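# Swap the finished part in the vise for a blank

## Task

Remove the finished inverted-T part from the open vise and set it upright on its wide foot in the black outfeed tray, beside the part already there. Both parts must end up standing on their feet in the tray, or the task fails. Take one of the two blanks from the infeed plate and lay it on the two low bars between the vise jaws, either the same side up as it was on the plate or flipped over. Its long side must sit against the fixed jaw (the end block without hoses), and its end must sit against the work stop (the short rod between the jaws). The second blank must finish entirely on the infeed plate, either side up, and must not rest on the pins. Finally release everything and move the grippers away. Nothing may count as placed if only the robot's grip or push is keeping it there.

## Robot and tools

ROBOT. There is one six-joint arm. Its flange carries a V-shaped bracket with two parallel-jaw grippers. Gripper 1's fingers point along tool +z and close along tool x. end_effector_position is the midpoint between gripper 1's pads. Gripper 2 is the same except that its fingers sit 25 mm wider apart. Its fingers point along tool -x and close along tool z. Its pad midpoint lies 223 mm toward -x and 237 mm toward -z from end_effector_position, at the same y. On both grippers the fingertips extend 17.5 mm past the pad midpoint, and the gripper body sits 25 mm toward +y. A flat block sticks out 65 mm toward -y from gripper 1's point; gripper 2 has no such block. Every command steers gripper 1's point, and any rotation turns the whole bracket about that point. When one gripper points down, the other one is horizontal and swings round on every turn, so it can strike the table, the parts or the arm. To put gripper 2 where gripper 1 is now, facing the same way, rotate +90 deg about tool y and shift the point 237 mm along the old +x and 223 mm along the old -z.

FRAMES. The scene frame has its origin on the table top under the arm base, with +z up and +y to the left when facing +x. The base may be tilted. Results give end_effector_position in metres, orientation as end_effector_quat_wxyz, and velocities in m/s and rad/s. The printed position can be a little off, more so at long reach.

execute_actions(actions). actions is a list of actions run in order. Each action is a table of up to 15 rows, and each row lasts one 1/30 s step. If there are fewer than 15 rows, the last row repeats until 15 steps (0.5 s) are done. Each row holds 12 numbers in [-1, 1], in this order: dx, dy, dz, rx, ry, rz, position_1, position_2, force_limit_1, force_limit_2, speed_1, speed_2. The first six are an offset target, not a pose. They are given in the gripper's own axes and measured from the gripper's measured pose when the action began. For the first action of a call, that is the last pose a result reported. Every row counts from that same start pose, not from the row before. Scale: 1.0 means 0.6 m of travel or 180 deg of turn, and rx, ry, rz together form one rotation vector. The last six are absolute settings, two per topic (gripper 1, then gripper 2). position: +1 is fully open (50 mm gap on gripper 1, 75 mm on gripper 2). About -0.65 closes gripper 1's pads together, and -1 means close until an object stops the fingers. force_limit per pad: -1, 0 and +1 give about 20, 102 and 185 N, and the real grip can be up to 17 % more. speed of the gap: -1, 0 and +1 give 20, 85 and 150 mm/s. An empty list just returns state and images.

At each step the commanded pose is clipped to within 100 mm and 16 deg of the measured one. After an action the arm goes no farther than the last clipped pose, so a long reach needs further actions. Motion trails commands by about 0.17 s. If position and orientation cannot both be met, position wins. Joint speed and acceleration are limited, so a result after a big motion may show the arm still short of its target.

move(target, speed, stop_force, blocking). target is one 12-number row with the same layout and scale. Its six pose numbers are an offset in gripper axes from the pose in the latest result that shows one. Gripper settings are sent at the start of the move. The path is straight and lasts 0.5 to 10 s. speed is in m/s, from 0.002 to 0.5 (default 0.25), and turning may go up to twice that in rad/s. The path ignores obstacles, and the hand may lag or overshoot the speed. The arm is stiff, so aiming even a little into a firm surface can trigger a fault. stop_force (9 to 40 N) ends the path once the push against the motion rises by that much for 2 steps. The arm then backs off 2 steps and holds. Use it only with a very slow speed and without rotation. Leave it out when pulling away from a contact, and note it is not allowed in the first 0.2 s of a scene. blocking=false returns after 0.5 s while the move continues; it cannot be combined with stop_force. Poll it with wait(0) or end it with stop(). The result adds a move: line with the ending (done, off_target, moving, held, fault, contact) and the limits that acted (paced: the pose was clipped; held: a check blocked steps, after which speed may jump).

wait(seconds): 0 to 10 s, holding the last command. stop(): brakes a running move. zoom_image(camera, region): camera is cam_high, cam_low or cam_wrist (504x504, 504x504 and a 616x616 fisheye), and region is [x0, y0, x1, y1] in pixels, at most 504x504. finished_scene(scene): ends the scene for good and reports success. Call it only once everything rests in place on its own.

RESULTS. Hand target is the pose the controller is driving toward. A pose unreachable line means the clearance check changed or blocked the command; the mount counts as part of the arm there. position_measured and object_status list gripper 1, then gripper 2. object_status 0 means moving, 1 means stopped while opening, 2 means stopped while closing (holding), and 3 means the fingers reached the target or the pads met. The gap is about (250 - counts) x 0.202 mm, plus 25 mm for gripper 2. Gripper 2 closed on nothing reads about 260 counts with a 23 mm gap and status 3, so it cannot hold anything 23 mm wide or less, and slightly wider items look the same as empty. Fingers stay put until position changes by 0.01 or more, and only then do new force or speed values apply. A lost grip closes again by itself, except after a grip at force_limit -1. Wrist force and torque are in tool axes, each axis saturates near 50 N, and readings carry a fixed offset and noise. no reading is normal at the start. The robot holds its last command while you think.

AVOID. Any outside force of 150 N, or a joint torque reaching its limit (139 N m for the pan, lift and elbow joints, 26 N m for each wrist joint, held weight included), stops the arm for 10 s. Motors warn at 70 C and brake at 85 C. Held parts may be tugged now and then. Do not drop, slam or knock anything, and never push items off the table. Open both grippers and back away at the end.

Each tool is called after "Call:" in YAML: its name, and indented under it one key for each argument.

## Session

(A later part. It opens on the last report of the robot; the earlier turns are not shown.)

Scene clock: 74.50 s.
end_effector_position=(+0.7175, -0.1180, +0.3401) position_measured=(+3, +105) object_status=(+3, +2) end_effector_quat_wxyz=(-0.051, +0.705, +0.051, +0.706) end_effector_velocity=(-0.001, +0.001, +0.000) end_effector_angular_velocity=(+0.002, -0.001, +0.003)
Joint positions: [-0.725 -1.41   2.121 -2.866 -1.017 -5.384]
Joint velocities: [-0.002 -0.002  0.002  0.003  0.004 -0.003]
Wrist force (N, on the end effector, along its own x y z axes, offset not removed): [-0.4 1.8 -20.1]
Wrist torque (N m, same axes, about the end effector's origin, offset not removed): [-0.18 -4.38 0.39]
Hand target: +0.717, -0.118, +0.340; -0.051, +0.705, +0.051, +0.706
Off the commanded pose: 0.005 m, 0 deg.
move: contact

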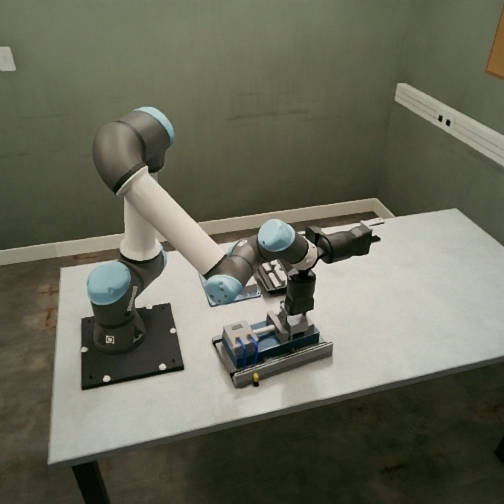

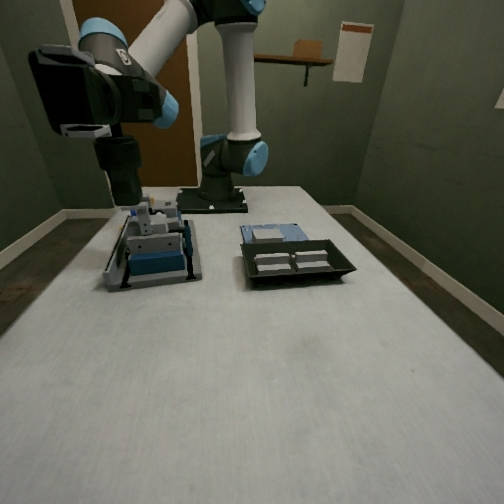

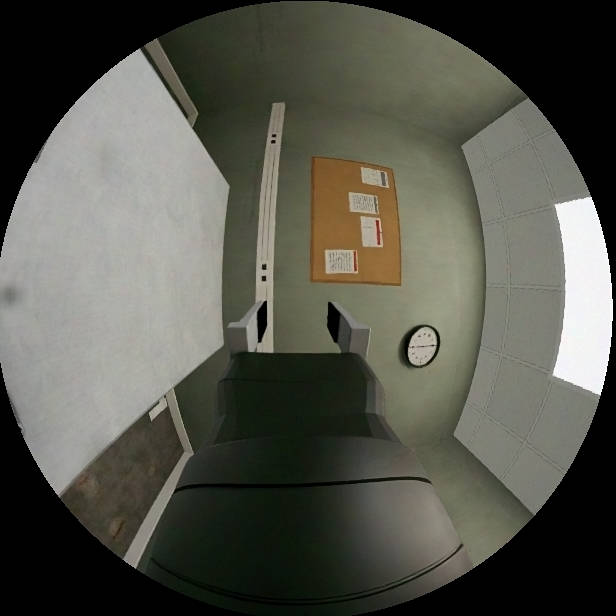

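Now the other corner touches; back by about 0.2°, then slide to the stop.

Call:
execute_actions:
  actions:
    - [[0,0,-0.0006,-0.0011,0,0,1,-1,0,0.2,0,-0.4]]

Call:
move:
  target: [0,-0.02,0,0,0,0,1,-1,0,0.2,0,-0.4]
  speed: 0.004
  stop_force: 12

Call:
zoom_image:
  camera: "cam_low"
  region: [105, 170, 205, 270]

Scene clock: 77.47 s.
end_effector_position=(+0.7171, -0.1181, +0.3401) position_measured=(+3, +105) object_status=(+3, +2) end_effector_quat_wxyz=(-0.050, +0.705, +0.050, +0.706) end_effector_velocity=(+0.000, +0.000, +0.000) end_effector_angular_velocity=(-0.000, -0.001, -0.001)
Joint positions: [-0.725 -1.412  2.123 -2.869 -1.02  -5.38 ]
Joint velocities: [ 0.001 -0.     0.    -0.001 -0.001  0.001]
Wrist force (N, on the end effector, along its own x y z axes, offset not removed): [-2.7 2.5 -3.7]
Wrist torque (N m, same axes, about the end effector's origin, offset not removed): [0.57 0.54 0.24]
Hand target: +0.717, -0.118, +0.340; -0.050, +0.705, +0.050, +0.706
Off the commanded pose: 0.000 m, 0 deg.

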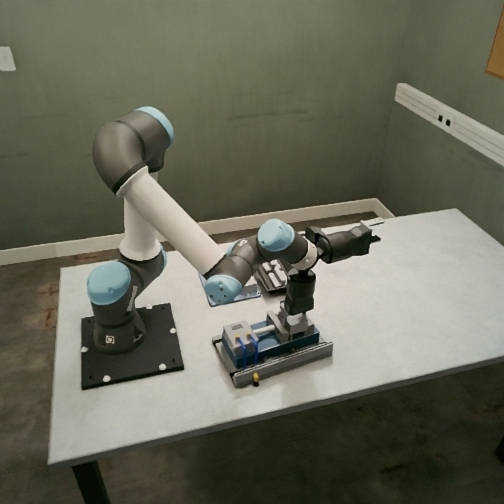

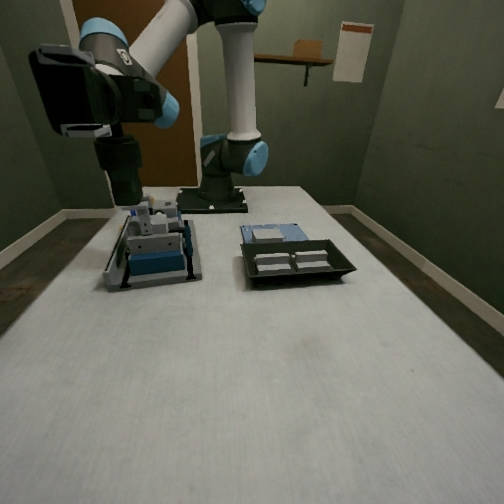

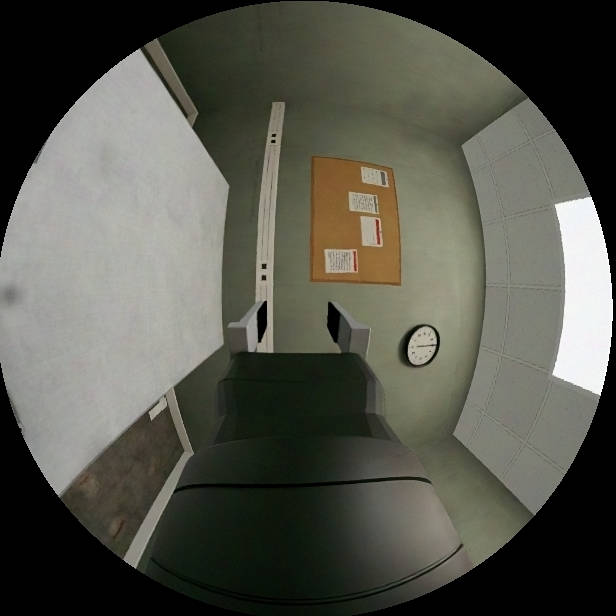

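Scene clock: 79.00 s.
end_effector_position=(+0.7164, -0.1135, +0.3403) position_measured=(+3, +105) object_status=(+3, +2) end_effector_quat_wxyz=(-0.050, +0.705, +0.050, +0.706) end_effector_velocity=(+0.000, -0.001, -0.000) end_effector_angular_velocity=(+0.004, +0.001, -0.001)
Joint positions: [-0.718 -1.416  2.13  -2.875 -1.024 -5.373]
Joint velocities: [-0.002  0.001 -0.001  0.003  0.003  0.   ]
Wrist force (N, on the end effector, along its own x y z axes, offset not removed): [-1.5 24.4 -5.3]
Wrist torque (N m, same axes, about the end effector's origin, offset not removed): [5.66 0.05 -5.16]
Hand target: +0.717, -0.114, +0.340; -0.050, +0.705, +0.050, +0.706
Off the commanded pose: 0.007 m, 0 deg.
move: contact

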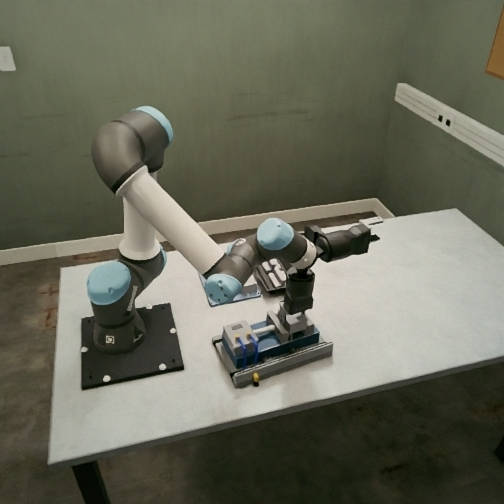

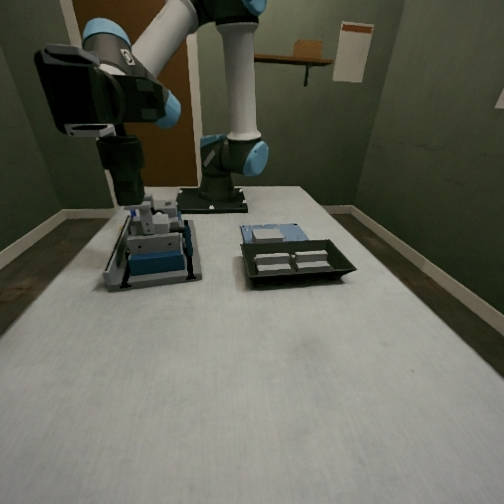

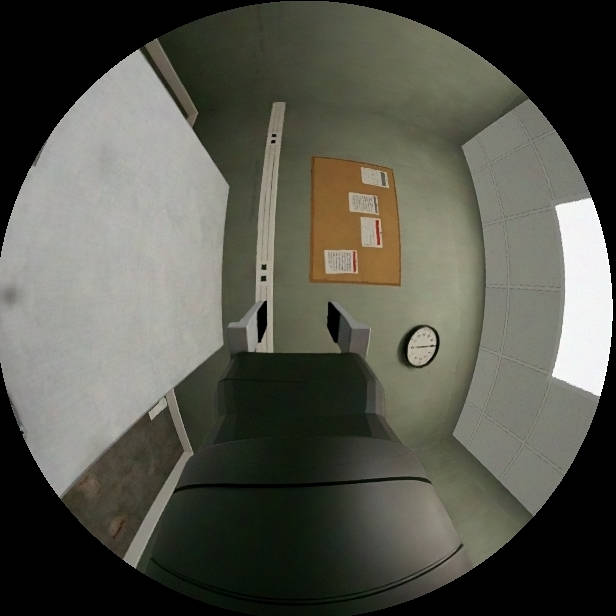

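Region (105, 170, 205, 270) of cam_low's 504x504 image, scaled by 5.040, with more detail than that image has.

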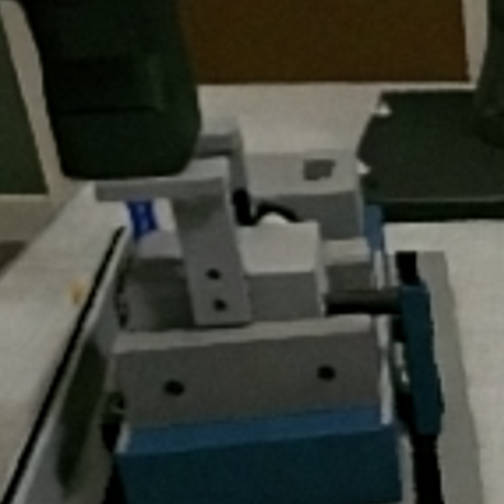

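Call:
execute_actions:
  actions:
    - [[-0.0009,0.0003,0.0008,0,0,0,1,-1,0,0.2,0,-0.4]]

Scene clock: 80.63 s.
end_effector_position=(+0.7169, -0.1137, +0.3397) position_measured=(+3, +105) object_status=(+3, +2) end_effector_quat_wxyz=(-0.050, +0.705, +0.050, +0.706) end_effector_velocity=(+0.000, -0.000, -0.000) end_effector_angular_velocity=(+0.002, +0.001, -0.002)
Joint positions: [-0.717 -1.414  2.129 -2.876 -1.024 -5.373]
Joint velocities: [ 0.     0.    -0.     0.    -0.     0.002]
Wrist force (N, on the end effector, along its own x y z axes, offset not removed): [6.6 17.0 -20.6]
Wrist torque (N m, same axes, about the end effector's origin, offset not removed): [3.73 -6.08 -3.05]
Hand target: +0.717, -0.114, +0.340; -0.050, +0.705, +0.050, +0.706
Off the commanded pose: 0.000 m, 0 deg.

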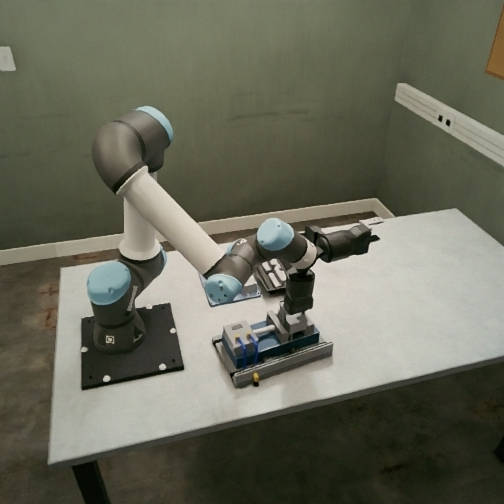

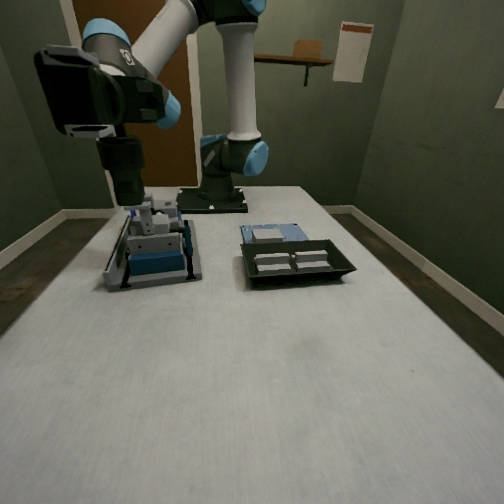

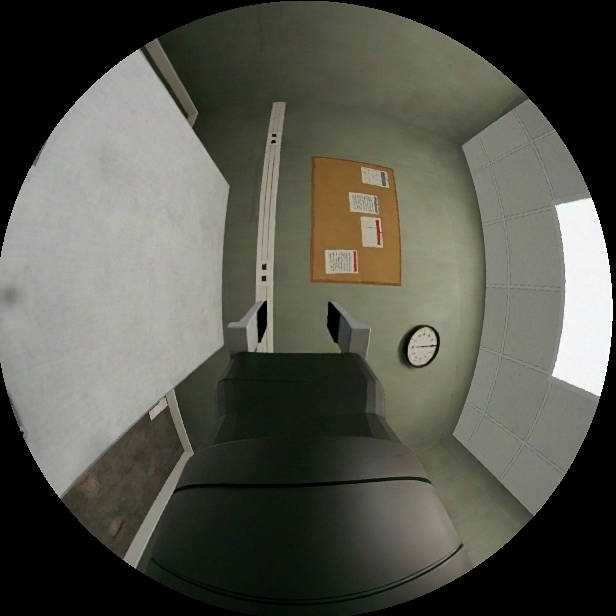

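Call:
execute_actions:
  actions:
    - [[0,0,0,0,0,0,1,1,0,0.2,0,-0.8]]

Call:
move:
  target: [0.38,0,0,0,0,0,1,1,0,0.2,0,-0.8]
  speed: 0.3

Call:
zoom_image:
  camera: "cam_high"
  region: [190, 230, 340, 370]

Call:
zoom_image:
  camera: "cam_low"
  region: [105, 170, 205, 270]

Scene clock: 83.57 s.
end_effector_position=(+0.7170, -0.1136, +0.3397) position_measured=(+3, +26) object_status=(+3, +0) end_effector_quat_wxyz=(-0.050, +0.705, +0.050, +0.706) end_effector_velocity=(-0.000, -0.000, -0.000) end_effector_angular_velocity=(+0.000, -0.000, -0.001)
Joint positions: [-0.717 -1.414  2.129 -2.877 -1.024 -5.373]
Joint velocities: [-0.001  0.     0.    -0.     0.     0.   ]
Wrist force (N, on the end effector, along its own x y z axes, offset not removed): [0.0 1.8 -3.3]
Wrist torque (N m, same axes, about the end effector's origin, offset not removed): [0.43 -0.16 0.27]
Hand target: +0.717, -0.114, +0.340; -0.050, +0.705, +0.050, +0.706
Off the commanded pose: 0.000 m, 0 deg.

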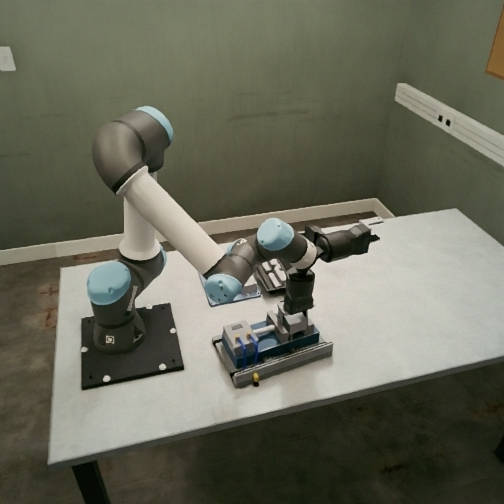

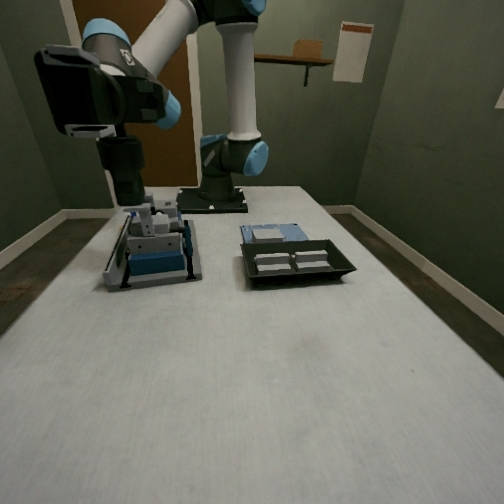

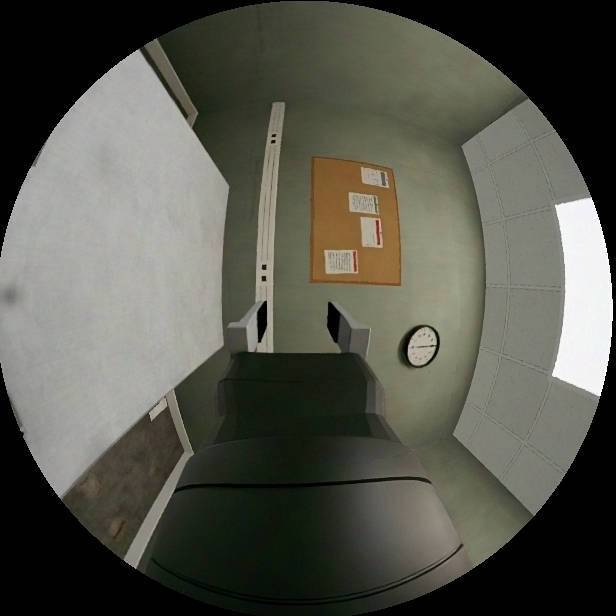

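Scene clock: 85.00 s.
end_effector_position=(+0.7163, -0.1139, +0.5673) position_measured=(+3, +3) object_status=(+3, +3) end_effector_quat_wxyz=(-0.050, +0.705, +0.050, +0.706) end_effector_velocity=(+0.001, -0.000, +0.002) end_effector_angular_velocity=(+0.000, +0.003, +0.002)
Joint positions: [-0.717 -1.636  1.723 -2.249 -1.024 -5.372]
Joint velocities: [ 0.     0.002 -0.011  0.013 -0.001 -0.003]
Wrist force (N, on the end effector, along its own x y z axes, offset not removed): [-0.7 0.9 -3.0]
Wrist torque (N m, same axes, about the end effector's origin, offset not removed): [0.30 0.12 0.29]
Hand target: +0.716, -0.114, +0.568; -0.050, +0.705, +0.050, +0.706
Off the commanded pose: 0.001 m, 0 deg.
move: done

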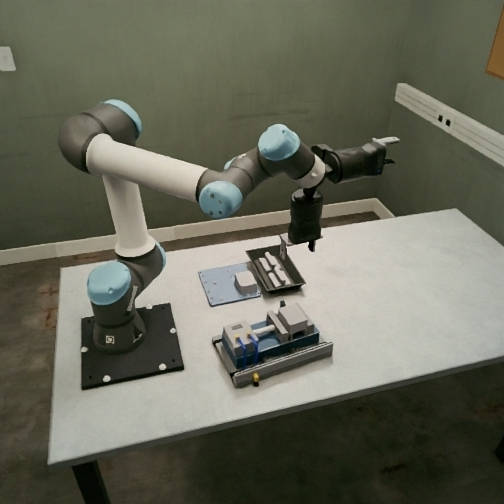

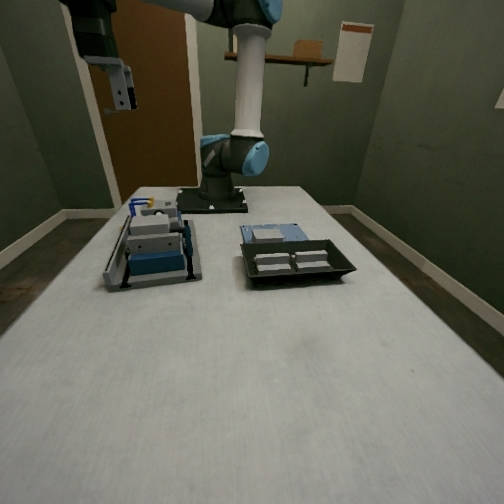

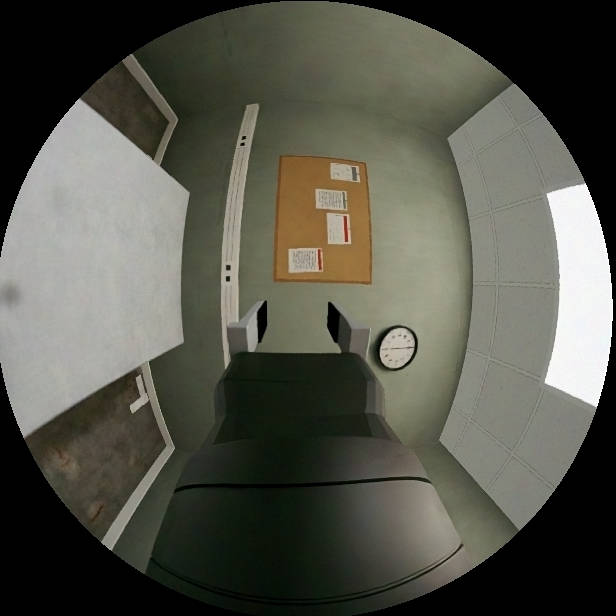

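Region (190, 230, 340, 370) of cam_high's 504x504 image, scaled by 3.360, with more detail than that image has; it fills the top 470 rows of this view, and the rest is white.

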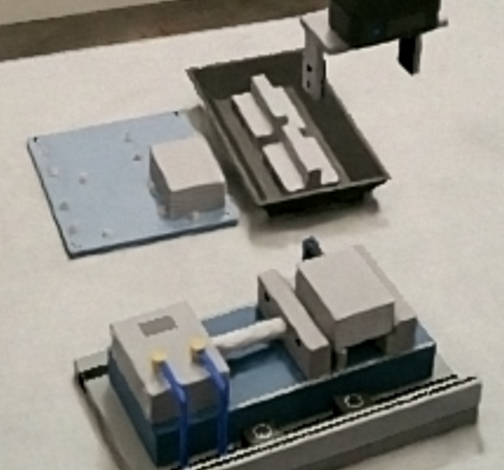

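Region (105, 170, 205, 270) of cam_low's 504x504 image, scaled by 5.040, with more detail than that image has.

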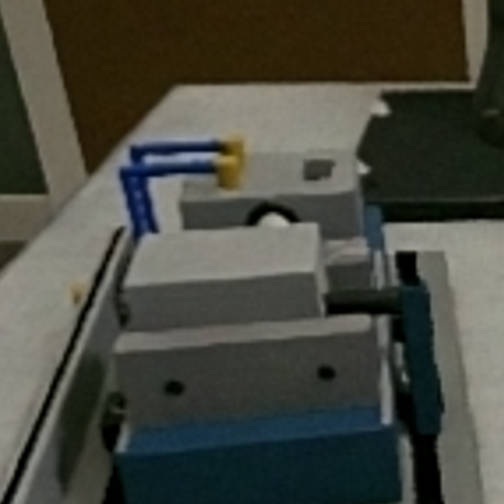

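Call:
finished_scene:
  scene: 2

The scene is finished: the task was done.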